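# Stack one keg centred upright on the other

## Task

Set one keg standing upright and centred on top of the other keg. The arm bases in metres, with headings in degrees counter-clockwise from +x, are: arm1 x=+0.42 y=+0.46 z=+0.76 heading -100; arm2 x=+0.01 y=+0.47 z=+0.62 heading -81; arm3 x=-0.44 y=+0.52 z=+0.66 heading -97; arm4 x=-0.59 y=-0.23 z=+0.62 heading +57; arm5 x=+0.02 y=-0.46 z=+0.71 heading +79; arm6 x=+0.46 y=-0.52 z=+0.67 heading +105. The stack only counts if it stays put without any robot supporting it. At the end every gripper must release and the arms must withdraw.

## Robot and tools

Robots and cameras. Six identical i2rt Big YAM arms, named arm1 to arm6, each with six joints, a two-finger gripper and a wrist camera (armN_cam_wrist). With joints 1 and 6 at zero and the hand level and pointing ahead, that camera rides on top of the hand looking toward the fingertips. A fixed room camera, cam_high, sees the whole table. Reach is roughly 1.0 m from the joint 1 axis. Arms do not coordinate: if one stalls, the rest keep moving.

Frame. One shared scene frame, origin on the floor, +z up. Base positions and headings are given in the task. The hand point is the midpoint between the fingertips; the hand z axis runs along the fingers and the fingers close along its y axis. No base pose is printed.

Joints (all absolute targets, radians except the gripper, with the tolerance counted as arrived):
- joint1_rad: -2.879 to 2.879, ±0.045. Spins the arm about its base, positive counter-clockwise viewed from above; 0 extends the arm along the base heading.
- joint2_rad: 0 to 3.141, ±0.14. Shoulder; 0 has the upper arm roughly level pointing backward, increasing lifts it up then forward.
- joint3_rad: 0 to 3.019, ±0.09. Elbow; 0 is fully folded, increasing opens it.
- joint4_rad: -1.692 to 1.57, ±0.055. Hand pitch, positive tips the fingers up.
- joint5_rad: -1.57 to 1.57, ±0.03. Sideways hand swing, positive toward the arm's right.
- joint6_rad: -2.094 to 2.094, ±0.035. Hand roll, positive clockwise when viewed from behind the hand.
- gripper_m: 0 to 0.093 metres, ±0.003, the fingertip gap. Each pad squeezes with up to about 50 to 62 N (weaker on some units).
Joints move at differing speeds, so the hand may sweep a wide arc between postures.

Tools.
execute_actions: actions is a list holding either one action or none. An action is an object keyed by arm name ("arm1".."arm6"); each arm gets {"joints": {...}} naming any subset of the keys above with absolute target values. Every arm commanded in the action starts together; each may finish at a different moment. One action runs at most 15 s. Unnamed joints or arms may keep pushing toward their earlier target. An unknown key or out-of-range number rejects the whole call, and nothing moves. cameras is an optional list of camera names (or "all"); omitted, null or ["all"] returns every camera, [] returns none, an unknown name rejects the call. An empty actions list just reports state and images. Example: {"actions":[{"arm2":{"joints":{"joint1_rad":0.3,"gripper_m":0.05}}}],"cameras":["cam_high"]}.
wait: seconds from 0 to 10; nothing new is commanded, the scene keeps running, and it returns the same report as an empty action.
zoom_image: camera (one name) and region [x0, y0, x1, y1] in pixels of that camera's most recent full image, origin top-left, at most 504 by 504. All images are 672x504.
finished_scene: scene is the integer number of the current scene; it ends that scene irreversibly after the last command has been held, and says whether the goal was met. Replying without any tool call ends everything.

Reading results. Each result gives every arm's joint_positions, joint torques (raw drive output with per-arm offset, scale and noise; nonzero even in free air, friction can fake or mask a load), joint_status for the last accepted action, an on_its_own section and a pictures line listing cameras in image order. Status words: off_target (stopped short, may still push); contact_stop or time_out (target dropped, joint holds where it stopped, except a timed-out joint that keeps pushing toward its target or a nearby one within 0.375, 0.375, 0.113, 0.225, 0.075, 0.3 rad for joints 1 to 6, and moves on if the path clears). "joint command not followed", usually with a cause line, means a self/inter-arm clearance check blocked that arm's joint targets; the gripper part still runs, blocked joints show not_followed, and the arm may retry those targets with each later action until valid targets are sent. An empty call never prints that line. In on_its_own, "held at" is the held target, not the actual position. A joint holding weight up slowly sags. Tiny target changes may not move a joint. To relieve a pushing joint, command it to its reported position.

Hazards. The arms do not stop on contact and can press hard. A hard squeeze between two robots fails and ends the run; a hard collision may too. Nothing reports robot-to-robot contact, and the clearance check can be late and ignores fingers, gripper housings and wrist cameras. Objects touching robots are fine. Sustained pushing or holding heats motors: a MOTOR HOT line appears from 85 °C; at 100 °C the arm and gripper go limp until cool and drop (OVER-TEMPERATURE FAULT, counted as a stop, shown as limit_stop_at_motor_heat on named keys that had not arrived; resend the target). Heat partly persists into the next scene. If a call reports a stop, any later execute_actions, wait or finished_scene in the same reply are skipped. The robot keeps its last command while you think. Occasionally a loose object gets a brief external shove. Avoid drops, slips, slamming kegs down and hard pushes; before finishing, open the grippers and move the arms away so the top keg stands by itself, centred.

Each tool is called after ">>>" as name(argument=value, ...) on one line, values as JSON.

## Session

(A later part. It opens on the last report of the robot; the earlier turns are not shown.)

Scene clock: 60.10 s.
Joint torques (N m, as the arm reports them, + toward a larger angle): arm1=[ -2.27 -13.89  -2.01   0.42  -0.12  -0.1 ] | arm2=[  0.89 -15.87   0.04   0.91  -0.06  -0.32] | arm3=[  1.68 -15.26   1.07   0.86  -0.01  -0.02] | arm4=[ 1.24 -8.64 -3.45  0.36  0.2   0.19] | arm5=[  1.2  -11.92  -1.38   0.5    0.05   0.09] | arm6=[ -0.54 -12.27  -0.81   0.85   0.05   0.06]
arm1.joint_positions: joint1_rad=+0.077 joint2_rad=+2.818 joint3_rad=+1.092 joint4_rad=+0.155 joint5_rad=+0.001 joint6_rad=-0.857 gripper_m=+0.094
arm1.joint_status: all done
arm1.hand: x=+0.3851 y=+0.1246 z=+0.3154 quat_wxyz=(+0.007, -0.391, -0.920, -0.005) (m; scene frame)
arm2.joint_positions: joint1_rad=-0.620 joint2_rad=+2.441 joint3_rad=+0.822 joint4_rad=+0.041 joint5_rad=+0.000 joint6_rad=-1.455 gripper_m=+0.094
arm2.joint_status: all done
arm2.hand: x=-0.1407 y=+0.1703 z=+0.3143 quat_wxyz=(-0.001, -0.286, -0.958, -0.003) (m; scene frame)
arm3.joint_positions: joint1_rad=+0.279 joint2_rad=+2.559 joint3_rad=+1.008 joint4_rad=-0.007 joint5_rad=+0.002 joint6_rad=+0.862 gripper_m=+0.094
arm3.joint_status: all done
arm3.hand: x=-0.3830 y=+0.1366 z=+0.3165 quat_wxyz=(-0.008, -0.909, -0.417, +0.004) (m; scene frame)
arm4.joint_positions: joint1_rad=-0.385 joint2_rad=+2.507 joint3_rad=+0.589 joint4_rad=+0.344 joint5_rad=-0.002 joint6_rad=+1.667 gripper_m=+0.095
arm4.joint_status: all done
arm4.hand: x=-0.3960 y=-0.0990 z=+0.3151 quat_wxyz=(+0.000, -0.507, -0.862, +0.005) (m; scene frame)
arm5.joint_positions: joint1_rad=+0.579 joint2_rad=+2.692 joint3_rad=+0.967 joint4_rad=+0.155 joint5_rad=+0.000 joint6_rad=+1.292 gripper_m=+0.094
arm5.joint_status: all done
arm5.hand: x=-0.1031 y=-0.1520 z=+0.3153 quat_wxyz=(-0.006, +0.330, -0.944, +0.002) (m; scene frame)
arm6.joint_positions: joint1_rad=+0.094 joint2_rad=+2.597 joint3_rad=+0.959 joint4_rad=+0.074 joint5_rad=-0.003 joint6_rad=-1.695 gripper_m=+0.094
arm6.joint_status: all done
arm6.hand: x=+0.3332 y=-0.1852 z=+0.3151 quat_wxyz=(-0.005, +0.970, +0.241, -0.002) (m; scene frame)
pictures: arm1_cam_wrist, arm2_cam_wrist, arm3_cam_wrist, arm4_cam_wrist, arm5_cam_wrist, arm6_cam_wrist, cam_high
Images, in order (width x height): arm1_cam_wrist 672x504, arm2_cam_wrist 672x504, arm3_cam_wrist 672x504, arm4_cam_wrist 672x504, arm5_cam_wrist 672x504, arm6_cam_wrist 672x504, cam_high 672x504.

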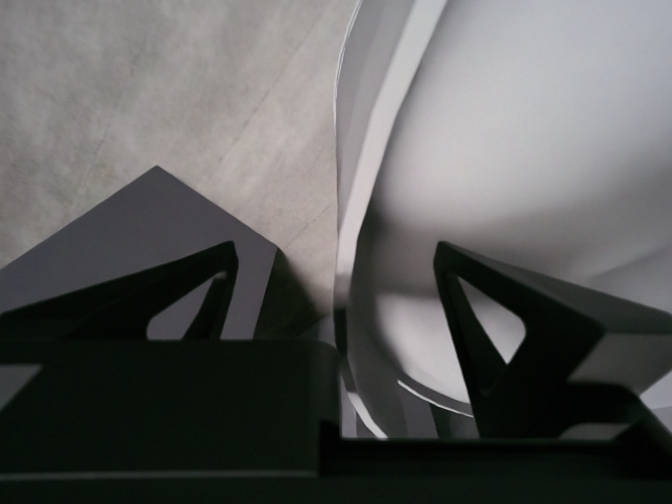

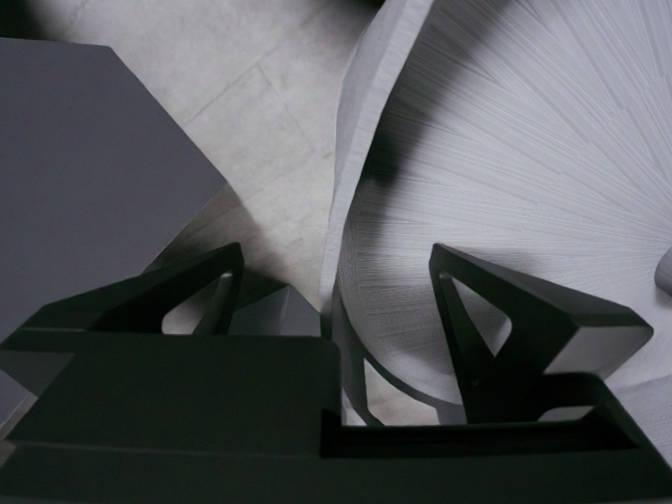

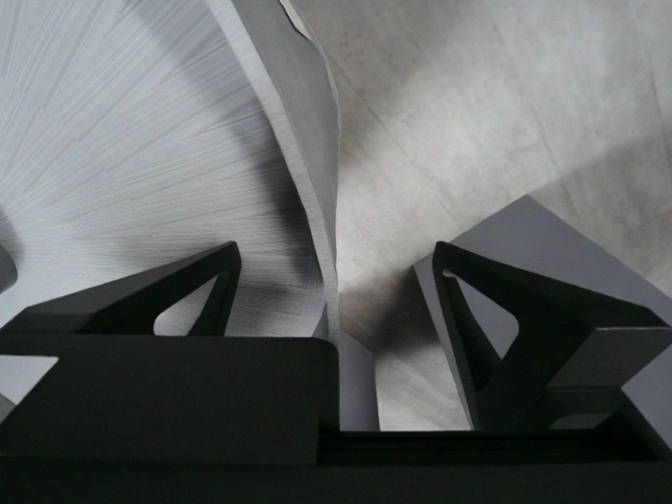

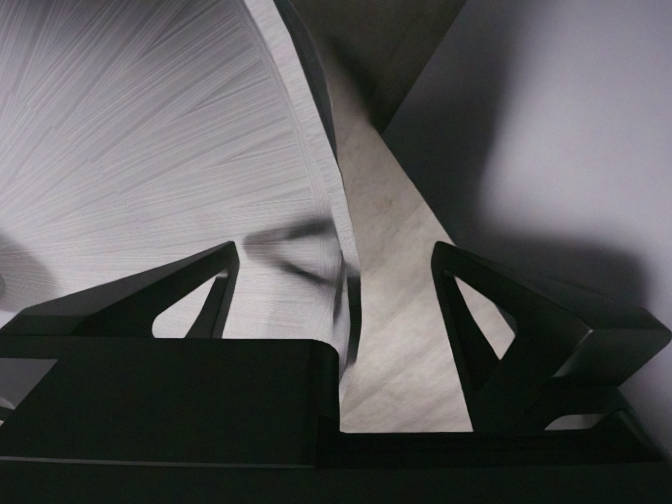

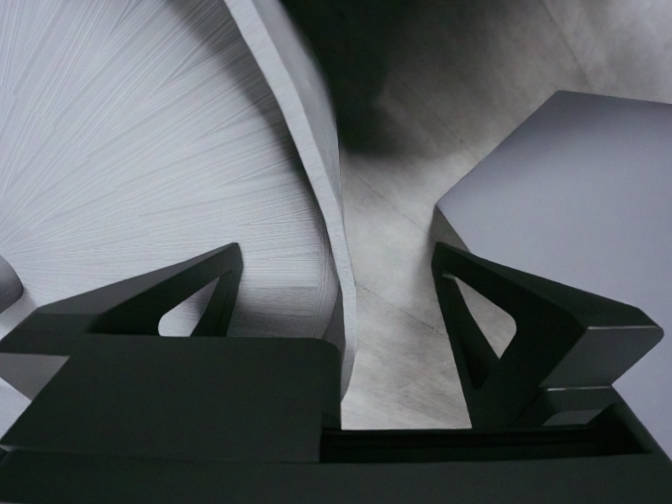

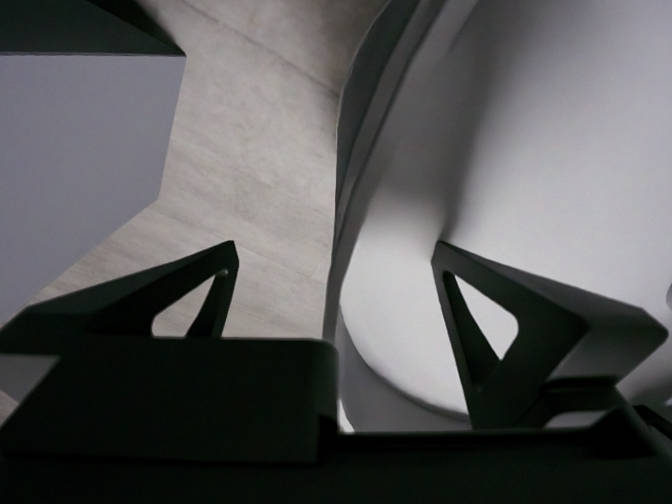

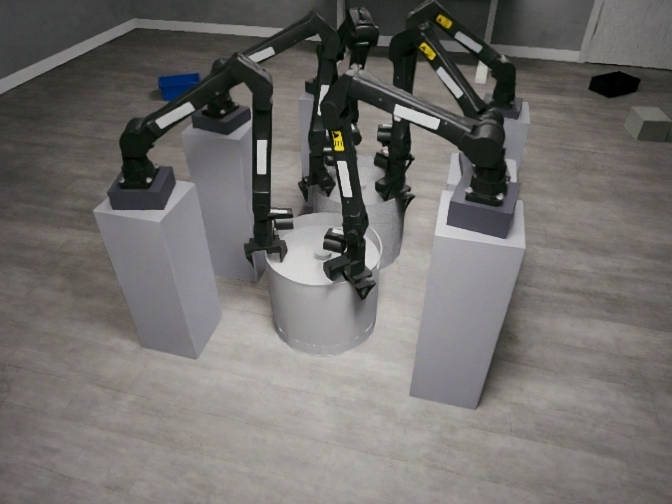

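Replay the lift, setting joint 1 to the earlier values.

>>> execute_actions(actions=[{"arm3":{"joints":{"gripper_m":0}},"arm4":{"joints":{"joint3_rad":0.57,"gripper_m":0}},"arm1":{"joints":{"gripper_m":0}},"arm6":{"joints":{"gripper_m":0}},"arm5":{"joints":{"gripper_m":0}},"arm2":{"joints":{"gripper_m":0}}}], cameras=[])

>>> execute_actions(actions=[{"arm2":{"joints":{"joint2_rad":2.27,"joint3_rad":0.78,"joint4_rad":0.0}},"arm3":{"joints":{"joint2_rad":2.39,"joint3_rad":0.97,"joint4_rad":-0.05}},"arm4":{"joints":{"joint2_rad":2.34,"joint3_rad":0.53,"joint4_rad":0.29}},"arm5":{"joints":{"joint2_rad":2.52,"joint3_rad":0.9,"joint4_rad":0.13}}}], cameras=[])

>>> execute_actions(actions=[{"arm2":{"joints":{"joint1_rad":-0.605,"joint2_rad":2.13,"joint3_rad":0.725,"joint4_rad":-0.07}},"arm3":{"joints":{"joint1_rad":0.305,"joint2_rad":2.265,"joint3_rad":0.915,"joint4_rad":-0.12}},"arm4":{"joints":{"joint2_rad":2.17,"joint3_rad":0.48,"joint4_rad":0.18}},"arm5":{"joints":{"joint1_rad":0.555,"joint2_rad":2.4,"joint3_rad":0.835,"joint4_rad":0.08}}}], cameras=[])

>>> execute_actions(actions=[{"arm2":{"joints":{"joint2_rad":1.895,"joint3_rad":0.69,"joint4_rad":-0.25}},"arm3":{"joints":{"joint2_rad":2.06,"joint3_rad":0.86,"joint4_rad":-0.254}},"arm4":{"joints":{"joint2_rad":1.855,"joint3_rad":0.425,"joint4_rad":-0.06}},"arm5":{"joints":{"joint2_rad":2.18,"joint3_rad":0.745,"joint4_rad":-0.04}}}], cameras=[])

>>> execute_actions(actions=[{"arm2":{"joints":{"joint2_rad":1.66,"joint3_rad":0.71,"joint4_rad":-0.47}},"arm3":{"joints":{"joint2_rad":1.855,"joint3_rad":0.855,"joint4_rad":-0.43}},"arm4":{"joints":{"joint2_rad":1.525,"joint3_rad":0.45,"joint4_rad":-0.377}},"arm5":{"joints":{"joint2_rad":1.945,"joint3_rad":0.70,"joint4_rad":-0.21}}}], cameras=[])

>>> execute_actions(actions=[{"arm2":{"joints":{"joint2_rad":1.46,"joint3_rad":0.755,"joint4_rad":-0.71}},"arm3":{"joints":{"joint2_rad":1.65,"joint3_rad":0.885,"joint4_rad":-0.627}},"arm4":{"joints":{"joint2_rad":1.245,"joint3_rad":0.52,"joint4_rad":-0.704}},"arm5":{"joints":{"joint2_rad":1.71,"joint3_rad":0.71,"joint4_rad":-0.42}}}], cameras=["cam_high"])

Scene clock: 84.80 s.
Joint torques (N m, as the arm reports them, + toward a larger angle): arm1=[ -2.16 -13.89  -2.31   0.33  -0.17   0.48] | arm2=[  0.88 -16.28   0.34   0.73  -0.06  -0.08] | arm3=[  1.99 -15.37   0.91   0.75   0.07   0.05] | arm4=[ 1.26 -8.37 -4.02  0.07  0.12  0.27] | arm5=[  1.06 -11.62  -1.04   0.48   0.01   0.22] | arm6=[ -0.56 -12.28  -0.82   0.84   0.05  -0.13]
arm1.joint_positions: joint1_rad=+0.075 joint2_rad=+2.818 joint3_rad=+1.095 joint4_rad=+0.157 joint5_rad=+0.003 joint6_rad=-0.912 gripper_m=+0.001
arm1.joint_status: all done
arm1.hand: x=+0.3840 y=+0.1220 z=+0.3153 quat_wxyz=(+0.007, -0.366, -0.931, -0.002) (m; scene frame)
arm2.joint_positions: joint1_rad=-0.620 joint2_rad=+2.442 joint3_rad=+0.818 joint4_rad=+0.044 joint5_rad=-0.001 joint6_rad=-1.471 gripper_m=+0.002
arm2.joint_status: all done
arm2.hand: x=-0.1397 y=+0.1721 z=+0.3141 quat_wxyz=(-0.001, -0.278, -0.960, -0.003) (m; scene frame)
arm3.joint_positions: joint1_rad=+0.281 joint2_rad=+2.559 joint3_rad=+1.010 joint4_rad=-0.005 joint5_rad=+0.000 joint6_rad=+0.853 gripper_m=+0.001
arm3.joint_status: all done
arm3.hand: x=-0.3819 y=+0.1354 z=+0.3166 quat_wxyz=(-0.010, -0.907, -0.421, +0.004) (m; scene frame)
arm4.joint_positions: joint1_rad=-0.383 joint2_rad=+2.510 joint3_rad=+0.580 joint4_rad=+0.352 joint5_rad=+0.000 joint6_rad=+1.659 gripper_m=+0.002
arm4.joint_status: all done
arm4.hand: x=-0.3999 y=-0.1016 z=+0.3157 quat_wxyz=(+0.000, -0.503, -0.864, +0.007) (m; scene frame)
arm5.joint_positions: joint1_rad=+0.579 joint2_rad=+2.692 joint3_rad=+0.964 joint4_rad=+0.157 joint5_rad=+0.002 joint6_rad=+1.275 gripper_m=+0.002
arm5.joint_status: all done
arm5.hand: x=-0.1019 y=-0.1540 z=+0.3153 quat_wxyz=(-0.007, +0.338, -0.941, +0.004) (m; scene frame)
arm6.joint_positions: joint1_rad=+0.094 joint2_rad=+2.597 joint3_rad=+0.959 joint4_rad=+0.074 joint5_rad=-0.003 joint6_rad=-1.672 gripper_m=+0.001
arm6.joint_status: all done
arm6.hand: x=+0.3332 y=-0.1851 z=+0.3151 quat_wxyz=(-0.005, +0.973, +0.230, -0.002) (m; scene frame)
pictures: none
No camera images: the call's "cameras" was empty. Leave "cameras" out to get every camera's image.

Scene clock: 85.77 s.
Joint torques (N m, as the arm reports them, + toward a larger angle): arm1=[ -2.16 -13.91  -2.32   0.33  -0.16   0.48] | arm2=[  0.9  -26.38  -0.17  -0.28  -0.31  -0.1 ] | arm3=[  1.3  -25.33   1.02   0.28  -0.15   0.05] | arm4=[  0.56 -14.39  -4.74  -0.37   0.58   0.19] | arm5=[  1.06 -20.13  -3.32  -0.5    0.06   0.21] | arm6=[ -0.55 -12.29  -0.82   0.85   0.05  -0.13]
arm1.joint_positions: joint1_rad=+0.075 joint2_rad=+2.818 joint3_rad=+1.095 joint4_rad=+0.157 joint5_rad=+0.003 joint6_rad=-0.912 gripper_m=+0.001
arm1.joint_status: not commanded
arm1.hand: x=+0.3840 y=+0.1220 z=+0.3153 quat_wxyz=(+0.007, -0.366, -0.931, -0.002) (m; scene frame)
arm2.joint_positions: joint1_rad=-0.620 joint2_rad=+2.384 joint3_rad=+0.783 joint4_rad=+0.019 joint5_rad=+0.007 joint6_rad=-1.471 gripper_m=+0.002
arm2.joint_status: all done
arm2.hand: x=-0.1393 y=+0.1754 z=+0.3329 quat_wxyz=(+0.002, -0.278, -0.961, -0.004) (m; scene frame)
arm3.joint_positions: joint1_rad=+0.286 joint2_rad=+2.499 joint3_rad=+0.973 joint4_rad=-0.040 joint5_rad=+0.005 joint6_rad=+0.859 gripper_m=+0.001
arm3.joint_status: all done
arm3.hand: x=-0.3813 y=+0.1393 z=+0.3377 quat_wxyz=(-0.003, -0.907, -0.421, +0.004) (m; scene frame)
arm4.joint_positions: joint1_rad=-0.373 joint2_rad=+2.436 joint3_rad=+0.552 joint4_rad=+0.303 joint5_rad=-0.011 joint6_rad=+1.666 gripper_m=+0.002
arm4.joint_status: all done
arm4.hand: x=-0.4000 y=-0.0963 z=+0.3349 quat_wxyz=(+0.006, -0.502, -0.865, +0.006) (m; scene frame)
arm5.joint_positions: joint1_rad=+0.576 joint2_rad=+2.645 joint3_rad=+0.934 joint4_rad=+0.151 joint5_rad=+0.001 joint6_rad=+1.275 gripper_m=+0.002
arm5.joint_status: all done
arm5.hand: x=-0.1031 y=-0.1499 z=+0.3316 quat_wxyz=(-0.006, +0.337, -0.941, -0.002) (m; scene frame)
arm6.joint_positions: joint1_rad=+0.094 joint2_rad=+2.597 joint3_rad=+0.959 joint4_rad=+0.074 joint5_rad=-0.003 joint6_rad=-1.672 gripper_m=+0.001
arm6.joint_status: not commanded
arm6.hand: x=+0.3332 y=-0.1851 z=+0.3151 quat_wxyz=(-0.005, +0.973, +0.230, -0.002) (m; scene frame)
pictures: none
No camera images: the call's "cameras" was empty. Leave "cameras" out to get every camera's image.

Scene clock: 86.80 s.
Joint torques (N m, as the arm reports them, + toward a larger angle): arm1=[ -2.19 -13.89  -2.31   0.33  -0.17   0.49] | arm2=[  1.94 -23.8    1.63  -0.09  -0.33  -0.17] | arm3=[  1.11 -23.65   2.43   0.26  -0.16  -0.07] | arm4=[  0.62 -13.11  -2.38  -0.21   0.41   0.19] | arm5=[  0.73 -18.81  -1.68  -0.37   0.17   0.35] | arm6=[ -0.53 -12.27  -0.83   0.85   0.05  -0.13]
arm1.joint_positions: joint1_rad=+0.075 joint2_rad=+2.818 joint3_rad=+1.095 joint4_rad=+0.157 joint5_rad=+0.003 joint6_rad=-0.912 gripper_m=+0.001
arm1.joint_status: not commanded
arm1.hand: x=+0.3840 y=+0.1220 z=+0.3153 quat_wxyz=(+0.007, -0.366, -0.931, -0.002) (m; scene frame)
arm2.joint_positions: joint1_rad=-0.612 joint2_rad=+2.229 joint3_rad=+0.711 joint4_rad=-0.059 joint5_rad=+0.006 joint6_rad=-1.466 gripper_m=+0.002
arm2.joint_status: all done
arm2.hand: x=-0.1348 y=+0.1779 z=+0.3802 quat_wxyz=(+0.002, -0.277, -0.961, -0.003) (m; scene frame)
arm3.joint_positions: joint1_rad=+0.299 joint2_rad=+2.364 joint3_rad=+0.906 joint4_rad=-0.111 joint5_rad=+0.006 joint6_rad=+0.869 gripper_m=+0.001
arm3.joint_status: all done
arm3.hand: x=-0.3765 y=+0.1419 z=+0.3845 quat_wxyz=(-0.001, -0.906, -0.422, +0.004) (m; scene frame)
arm4.joint_positions: joint1_rad=-0.373 joint2_rad=+2.248 joint3_rad=+0.487 joint4_rad=+0.192 joint5_rad=-0.008 joint6_rad=+1.667 gripper_m=+0.002
arm4.joint_status: all done
arm4.hand: x=-0.3948 y=-0.0930 z=+0.3819 quat_wxyz=(+0.002, -0.502, -0.865, +0.002) (m; scene frame)
arm5.joint_positions: joint1_rad=+0.555 joint2_rad=+2.508 joint3_rad=+0.851 joint4_rad=+0.097 joint5_rad=-0.002 joint6_rad=+1.258 gripper_m=+0.002
arm5.joint_status: all done
arm5.hand: x=-0.0979 y=-0.1465 z=+0.3783 quat_wxyz=(-0.004, +0.335, -0.942, -0.002) (m; scene frame)
arm6.joint_positions: joint1_rad=+0.094 joint2_rad=+2.597 joint3_rad=+0.959 joint4_rad=+0.074 joint5_rad=-0.003 joint6_rad=-1.672 gripper_m=+0.001
arm6.joint_status: not commanded
arm6.hand: x=+0.3332 y=-0.1851 z=+0.3151 quat_wxyz=(-0.005, +0.973, +0.230, -0.002) (m; scene frame)
pictures: none
No camera images: the call's "cameras" was empty. Leave "cameras" out to get every camera's image.

Scene clock: 88.00 s.
Joint torques (N m, as the arm reports them, + toward a larger angle): arm1=[ -2.17 -13.91  -2.31   0.33  -0.16   0.48] | arm2=[  2.07 -23.17   4.69   0.09  -0.21  -0.22] | arm3=[  1.45 -22.79   4.81   0.25  -0.19  -0.09] | arm4=[  0.73 -11.06   1.45  -0.11   0.19   0.17] | arm5=[  0.87 -17.53   0.4   -0.33   0.26   0.37] | arm6=[ -0.51 -12.27  -0.83   0.85   0.05  -0.13]
arm1.joint_positions: joint1_rad=+0.075 joint2_rad=+2.818 joint3_rad=+1.095 joint4_rad=+0.157 joint5_rad=+0.003 joint6_rad=-0.912 gripper_m=+0.001
arm1.joint_status: not commanded
arm1.hand: x=+0.3840 y=+0.1220 z=+0.3153 quat_wxyz=(+0.007, -0.366, -0.931, -0.002) (m; scene frame)
arm2.joint_positions: joint1_rad=-0.610 joint2_rad=+1.990 joint3_rad=+0.657 joint4_rad=-0.240 joint5_rad=+0.003 joint6_rad=-1.463 gripper_m=+0.002
arm2.joint_status: all done
arm2.hand: x=-0.1347 y=+0.1756 z=+0.4508 quat_wxyz=(+0.001, -0.277, -0.961, +0.000) (m; scene frame)
arm3.joint_positions: joint1_rad=+0.300 joint2_rad=+2.157 joint3_rad=+0.839 joint4_rad=-0.247 joint5_rad=+0.006 joint6_rad=+0.872 gripper_m=+0.001
arm3.joint_status: all done
arm3.hand: x=-0.3759 y=+0.1398 z=+0.4548 quat_wxyz=(-0.004, -0.907, -0.422, +0.005) (m; scene frame)
arm4.joint_positions: joint1_rad=-0.373 joint2_rad=+1.926 joint3_rad=+0.410 joint4_rad=-0.049 joint5_rad=-0.002 joint6_rad=+1.669 gripper_m=+0.002
arm4.joint_status: all done
arm4.hand: x=-0.3947 y=-0.0937 z=+0.4544 quat_wxyz=(-0.002, -0.503, -0.864, +0.002) (m; scene frame)
arm5.joint_positions: joint1_rad=+0.555 joint2_rad=+2.283 joint3_rad=+0.744 joint4_rad=-0.025 joint5_rad=-0.005 joint6_rad=+1.258 gripper_m=+0.002
arm5.joint_status: all done
arm5.hand: x=-0.0984 y=-0.1486 z=+0.4499 quat_wxyz=(-0.003, +0.335, -0.942, -0.001) (m; scene frame)
arm6.joint_positions: joint1_rad=+0.094 joint2_rad=+2.597 joint3_rad=+0.959 joint4_rad=+0.074 joint5_rad=-0.003 joint6_rad=-1.672 gripper_m=+0.001
arm6.joint_status: not commanded
arm6.hand: x=+0.3332 y=-0.1851 z=+0.3151 quat_wxyz=(-0.005, +0.973, +0.230, -0.002) (m; scene frame)
pictures: none
No camera images: the call's "cameras" was empty. Leave "cameras" out to get every camera's image.

Scene clock: 89.13 s.
Joint torques (N m, as the arm reports them, + toward a larger angle): arm1=[ -2.17 -13.89  -2.31   0.33  -0.17   0.48] | arm2=[  1.68 -21.26   8.88   0.23  -0.24  -0.34] | arm3=[  1.97 -22.02   7.91   0.55   0.08  -0.12] | arm4=[ 0.58 -9.52  7.33  0.02  0.11  0.14] | arm5=[  1.14 -17.03   3.02  -0.32   0.25   0.37] | arm6=[ -0.54 -12.3   -0.83   0.85   0.04  -0.13]
arm1.joint_positions: joint1_rad=+0.075 joint2_rad=+2.818 joint3_rad=+1.095 joint4_rad=+0.157 joint5_rad=+0.003 joint6_rad=-0.912 gripper_m=+0.001
arm1.joint_status: not commanded
arm1.hand: x=+0.3840 y=+0.1220 z=+0.3153 quat_wxyz=(+0.007, -0.366, -0.931, -0.002) (m; scene frame)
arm2.joint_positions: joint1_rad=-0.607 joint2_rad=+1.754 joint3_rad=+0.647 joint4_rad=-0.464 joint5_rad=+0.001 joint6_rad=-1.458 gripper_m=+0.002
arm2.joint_status: all done
arm2.hand: x=-0.1341 y=+0.1744 z=+0.5222 quat_wxyz=(+0.001, -0.278, -0.960, +0.001) (m; scene frame)
arm3.joint_positions: joint1_rad=+0.300 joint2_rad=+1.954 joint3_rad=+0.815 joint4_rad=-0.430 joint5_rad=+0.001 joint6_rad=+0.874 gripper_m=+0.001
arm3.joint_status: all done
arm3.hand: x=-0.3748 y=+0.1384 z=+0.5257 quat_wxyz=(-0.002, -0.907, -0.421, +0.002) (m; scene frame)
arm4.joint_positions: joint1_rad=-0.373 joint2_rad=+1.595 joint3_rad=+0.400 joint4_rad=-0.371 joint5_rad=+0.001 joint6_rad=+1.671 gripper_m=+0.002
arm4.joint_status: all done
arm4.hand: x=-0.3933 y=-0.0927 z=+0.5263 quat_wxyz=(-0.003, -0.504, -0.864, +0.002) (m; scene frame)
arm5.joint_positions: joint1_rad=+0.555 joint2_rad=+2.050 joint3_rad=+0.679 joint4_rad=-0.194 joint5_rad=-0.004 joint6_rad=+1.262 gripper_m=+0.002
arm5.joint_status: all done
arm5.hand: x=-0.0988 y=-0.1492 z=+0.5198 quat_wxyz=(-0.003, +0.333, -0.943, +0.000) (m; scene frame)
arm6.joint_positions: joint1_rad=+0.094 joint2_rad=+2.597 joint3_rad=+0.959 joint4_rad=+0.074 joint5_rad=-0.003 joint6_rad=-1.672 gripper_m=+0.001
arm6.joint_status: not commanded
arm6.hand: x=+0.3332 y=-0.1851 z=+0.3151 quat_wxyz=(-0.005, +0.973, +0.230, -0.002) (m; scene frame)
pictures: none
No camera images: the call's "cameras" was empty. Leave "cameras" out to get every camera's image.

Scene clock: 90.13 s.
Joint torques (N m, as the arm reports them, + toward a larger angle): arm1=[ -2.16 -13.85  -2.3    0.34  -0.16   0.48] | arm2=[  1.1  -17.82  12.47  -0.18  -0.2   -0.27] | arm3=[  0.93 -22.41  11.82   0.4    0.13  -0.11] | arm4=[ 0.87 -7.12 12.66 -0.44  0.3   0.09] | arm5=[  1.53 -16.25   6.39  -0.17   0.22   0.36] | arm6=[ -0.5  -12.28  -0.82   0.85   0.04  -0.13]
arm1.joint_positions: joint1_rad=+0.075 joint2_rad=+2.818 joint3_rad=+1.095 joint4_rad=+0.157 joint5_rad=+0.003 joint6_rad=-0.912 gripper_m=+0.001
arm1.joint_status: not commanded
arm1.hand: x=+0.3840 y=+0.1220 z=+0.3153 quat_wxyz=(+0.007, -0.366, -0.931, -0.002) (m; scene frame)
arm2.joint_positions: joint1_rad=-0.607 joint2_rad=+1.533 joint3_rad=+0.667 joint4_rad=-0.692 joint5_rad=+0.004 joint6_rad=-1.458 gripper_m=+0.002
arm2.joint_status: all done
arm2.hand: x=-0.1332 y=+0.1773 z=+0.5938 quat_wxyz=(+0.003, -0.278, -0.960, +0.007) (m; scene frame)
arm3.joint_positions: joint1_rad=+0.300 joint2_rad=+1.759 joint3_rad=+0.816 joint4_rad=-0.622 joint5_rad=-0.002 joint6_rad=+0.874 gripper_m=+0.001
arm3.joint_status: all done
arm3.hand: x=-0.3744 y=+0.1402 z=+0.5970 quat_wxyz=(-0.005, -0.907, -0.421, +0.001) (m; scene frame)
arm4.joint_positions: joint1_rad=-0.373 joint2_rad=+1.296 joint3_rad=+0.437 joint4_rad=-0.683 joint5_rad=-0.005 joint6_rad=+1.673 gripper_m=+0.002
arm4.joint_status: all done
arm4.hand: x=-0.3934 y=-0.0911 z=+0.5983 quat_wxyz=(-0.005, -0.505, -0.863, -0.010) (m; scene frame)
arm5.joint_positions: joint1_rad=+0.550 joint2_rad=+1.819 joint3_rad=+0.663 joint4_rad=-0.406 joint5_rad=-0.003 joint6_rad=+1.259 gripper_m=+0.002
arm5.joint_status: all done
arm5.hand: x=-0.0989 y=-0.1456 z=+0.5902 quat_wxyz=(-0.004, +0.332, -0.943, -0.001) (m; scene frame)
arm6.joint_positions: joint1_rad=+0.094 joint2_rad=+2.597 joint3_rad=+0.959 joint4_rad=+0.074 joint5_rad=-0.003 joint6_rad=-1.672 gripper_m=+0.001
arm6.joint_status: not commanded
arm6.hand: x=+0.3332 y=-0.1851 z=+0.3151 quat_wxyz=(-0.005, +0.973, +0.230, -0.002) (m; scene frame)
pictures: cam_high
Images, in order (width x height): cam_high 672x504.

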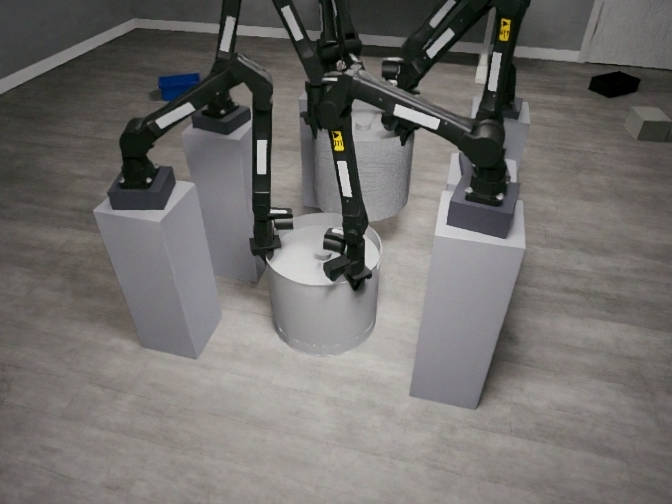

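>>> execute_actions(actions=[{"arm2":{"joints":{"joint2_rad":1.31,"joint3_rad":0.875,"joint4_rad":-0.95}},"arm3":{"joints":{"joint2_rad":1.49,"joint3_rad":0.97,"joint4_rad":-0.85}},"arm4":{"joints":{"joint2_rad":1.05,"joint3_rad":0.655,"joint4_rad":-1.01}},"arm5":{"joints":{"joint2_rad":1.49,"joint3_rad":0.785,"joint4_rad":-0.67}}}], cameras=[])

Scene clock: 97.30 s.
Joint torques (N m, as the arm reports them, + toward a larger angle): arm1=[ -2.18 -13.91  -2.32   0.32  -0.16   0.48] | arm2=[  0.99 -15.3   15.81   0.02  -0.07  -0.31] | arm3=[  1.91 -21.66  16.29  -0.14   0.14  -0.17] | arm4=[ 0.5  -5.64 16.97 -0.29  0.09  0.1 ] | arm5=[  1.27 -15.21  11.97  -1.     0.3    0.37] | arm6=[ -0.5  -12.27  -0.83   0.84   0.04  -0.12]
arm1.joint_positions: joint1_rad=+0.075 joint2_rad=+2.818 joint3_rad=+1.095 joint4_rad=+0.157 joint5_rad=+0.003 joint6_rad=-0.912 gripper_m=+0.001
arm1.joint_status: not commanded
arm1.hand: x=+0.3840 y=+0.1220 z=+0.3153 quat_wxyz=(+0.007, -0.366, -0.931, -0.002) (m; scene frame)
arm2.joint_positions: joint1_rad=-0.607 joint2_rad=+1.375 joint3_rad=+0.752 joint4_rad=-0.937 joint5_rad=-0.003 joint6_rad=-1.453 gripper_m=+0.002
arm2.joint_status: joint3_rad time_out (moved +0.086 of +0.208); the others done
arm2.on_its_own: joint3_rad reads +0.752 and still pushes toward +0.865 since a time_out
arm2.hand: x=-0.1328 y=+0.1752 z=+0.6658 quat_wxyz=(+0.000, -0.280, -0.960, +0.007) (m; scene frame)
arm3.joint_positions: joint1_rad=+0.300 joint2_rad=+1.599 joint3_rad=+0.868 joint4_rad=-0.828 joint5_rad=-0.002 joint6_rad=+0.877 gripper_m=+0.001
arm3.joint_status: joint3_rad time_out (moved +0.052 of +0.154); the others done
arm3.on_its_own: joint3_rad reads +0.868 and still pushes toward +0.970 since a time_out
arm3.hand: x=-0.3739 y=+0.1380 z=+0.6686 quat_wxyz=(-0.008, -0.908, -0.419, +0.002) (m; scene frame)
arm4.joint_positions: joint1_rad=-0.373 joint2_rad=+1.094 joint3_rad=+0.541 joint4_rad=-0.996 joint5_rad=+0.001 joint6_rad=+1.676 gripper_m=+0.002
arm4.joint_status: joint3_rad time_out (moved +0.104 of +0.218); the others done
arm4.on_its_own: joint3_rad reads +0.541 and still pushes toward +0.654 since a time_out
arm4.hand: x=-0.3944 y=-0.0924 z=+0.6717 quat_wxyz=(-0.006, -0.506, -0.862, -0.006) (m; scene frame)
arm5.joint_positions: joint1_rad=+0.551 joint2_rad=+1.599 joint3_rad=+0.679 joint4_rad=-0.639 joint5_rad=-0.005 joint6_rad=+1.259 gripper_m=+0.002
arm5.joint_status: joint3_rad time_out (moved +0.015 of +0.122); the others done
arm5.on_its_own: joint3_rad reads +0.679 and still pushes toward +0.785 since a time_out
arm5.hand: x=-0.0999 y=-0.1479 z=+0.6621 quat_wxyz=(-0.003, +0.333, -0.943, -0.003) (m; scene frame)
arm6.joint_positions: joint1_rad=+0.094 joint2_rad=+2.597 joint3_rad=+0.959 joint4_rad=+0.074 joint5_rad=-0.003 joint6_rad=-1.672 gripper_m=+0.001
arm6.joint_status: not commanded
arm6.hand: x=+0.3332 y=-0.1851 z=+0.3151 quat_wxyz=(-0.005, +0.973, +0.230, -0.002) (m; scene frame)
pictures: none
No camera images: the call's "cameras" was empty. Leave "cameras" out to get every camera's image.

>>> execute_actions(actions=[{"arm2":{"joints":{"joint2_rad":1.2,"joint3_rad":0.99,"joint4_rad":-1.17}},"arm3":{"joints":{"joint2_rad":1.37,"joint3_rad":1.07,"joint4_rad":-1.06}},"arm4":{"joints":{"joint2_rad":0.935,"joint3_rad":0.79,"joint4_rad":-1.25}},"arm5":{"joints":{"joint2_rad":1.33,"joint3_rad":0.88,"joint4_rad":-0.9}}}], cameras=[])

Scene clock: 105.97 s.
Joint torques (N m, as the arm reports them, + toward a larger angle): arm1=[ -2.17 -13.94  -2.31   0.33  -0.16   0.48] | arm2=[  1.26 -15.52  16.48   0.01  -0.09  -0.29] | arm3=[  1.19 -20.62  18.43  -0.33   0.13  -0.16] | arm4=[ 0.72 -5.31 17.89 -0.26  0.21  0.07] | arm5=[  1.35 -14.53  13.64  -1.24   0.28   0.34] | arm6=[ -0.55 -12.28  -0.83   0.85   0.05  -0.13]
arm1.joint_positions: joint1_rad=+0.075 joint2_rad=+2.818 joint3_rad=+1.095 joint4_rad=+0.157 joint5_rad=+0.003 joint6_rad=-0.912 gripper_m=+0.001
arm1.joint_status: not commanded
arm1.hand: x=+0.3840 y=+0.1220 z=+0.3153 quat_wxyz=(+0.007, -0.366, -0.931, -0.002) (m; scene frame)
arm2.joint_positions: joint1_rad=-0.607 joint2_rad=+1.266 joint3_rad=+0.859 joint4_rad=-1.152 joint5_rad=-0.001 joint6_rad=-1.452 gripper_m=+0.002
arm2.joint_status: joint3_rad time_out (moved +0.107 of +0.238); the others done
arm2.on_its_own: joint3_rad reads +0.859 and still pushes toward +0.972 since a time_out
arm2.hand: x=-0.1326 y=+0.1764 z=+0.7344 quat_wxyz=(+0.001, -0.281, -0.960, +0.007) (m; scene frame)
arm3.joint_positions: joint1_rad=+0.300 joint2_rad=+1.479 joint3_rad=+0.952 joint4_rad=-1.033 joint5_rad=-0.001 joint6_rad=+0.879 gripper_m=+0.001
arm3.joint_status: joint3_rad time_out (moved +0.084 of +0.202); the others done
arm3.on_its_own: joint3_rad reads +0.952 and still pushes toward +1.064 since a time_out
arm3.hand: x=-0.3741 y=+0.1385 z=+0.7378 quat_wxyz=(-0.007, -0.908, -0.418, +0.002) (m; scene frame)
arm4.joint_positions: joint1_rad=-0.373 joint2_rad=+0.980 joint3_rad=+0.671 joint4_rad=-1.237 joint5_rad=-0.002 joint6_rad=+1.678 gripper_m=+0.002
arm4.joint_status: joint3_rad time_out (moved +0.129 of +0.249); the others done
arm4.on_its_own: joint3_rad reads +0.671 and still pushes toward +0.783 since a time_out
arm4.hand: x=-0.3960 y=-0.0924 z=+0.7405 quat_wxyz=(-0.005, -0.507, -0.862, -0.007) (m; scene frame)
arm5.joint_positions: joint1_rad=+0.551 joint2_rad=+1.438 joint3_rad=+0.743 joint4_rad=-0.863 joint5_rad=-0.005 joint6_rad=+1.263 gripper_m=+0.002
arm5.joint_status: joint3_rad time_out (moved +0.064 of +0.201); the others done
arm5.on_its_own: joint3_rad reads +0.743 and still pushes toward +0.855 since a time_out
arm5.hand: x=-0.1010 y=-0.1469 z=+0.7292 quat_wxyz=(-0.003, +0.331, -0.944, -0.003) (m; scene frame)
arm6.joint_positions: joint1_rad=+0.094 joint2_rad=+2.597 joint3_rad=+0.959 joint4_rad=+0.074 joint5_rad=-0.003 joint6_rad=-1.672 gripper_m=+0.001
arm6.joint_status: not commanded
arm6.hand: x=+0.3332 y=-0.1851 z=+0.3151 quat_wxyz=(-0.005, +0.973, +0.230, -0.002) (m; scene frame)
pictures: none
No camera images: the call's "cameras" was empty. Leave "cameras" out to get every camera's image.


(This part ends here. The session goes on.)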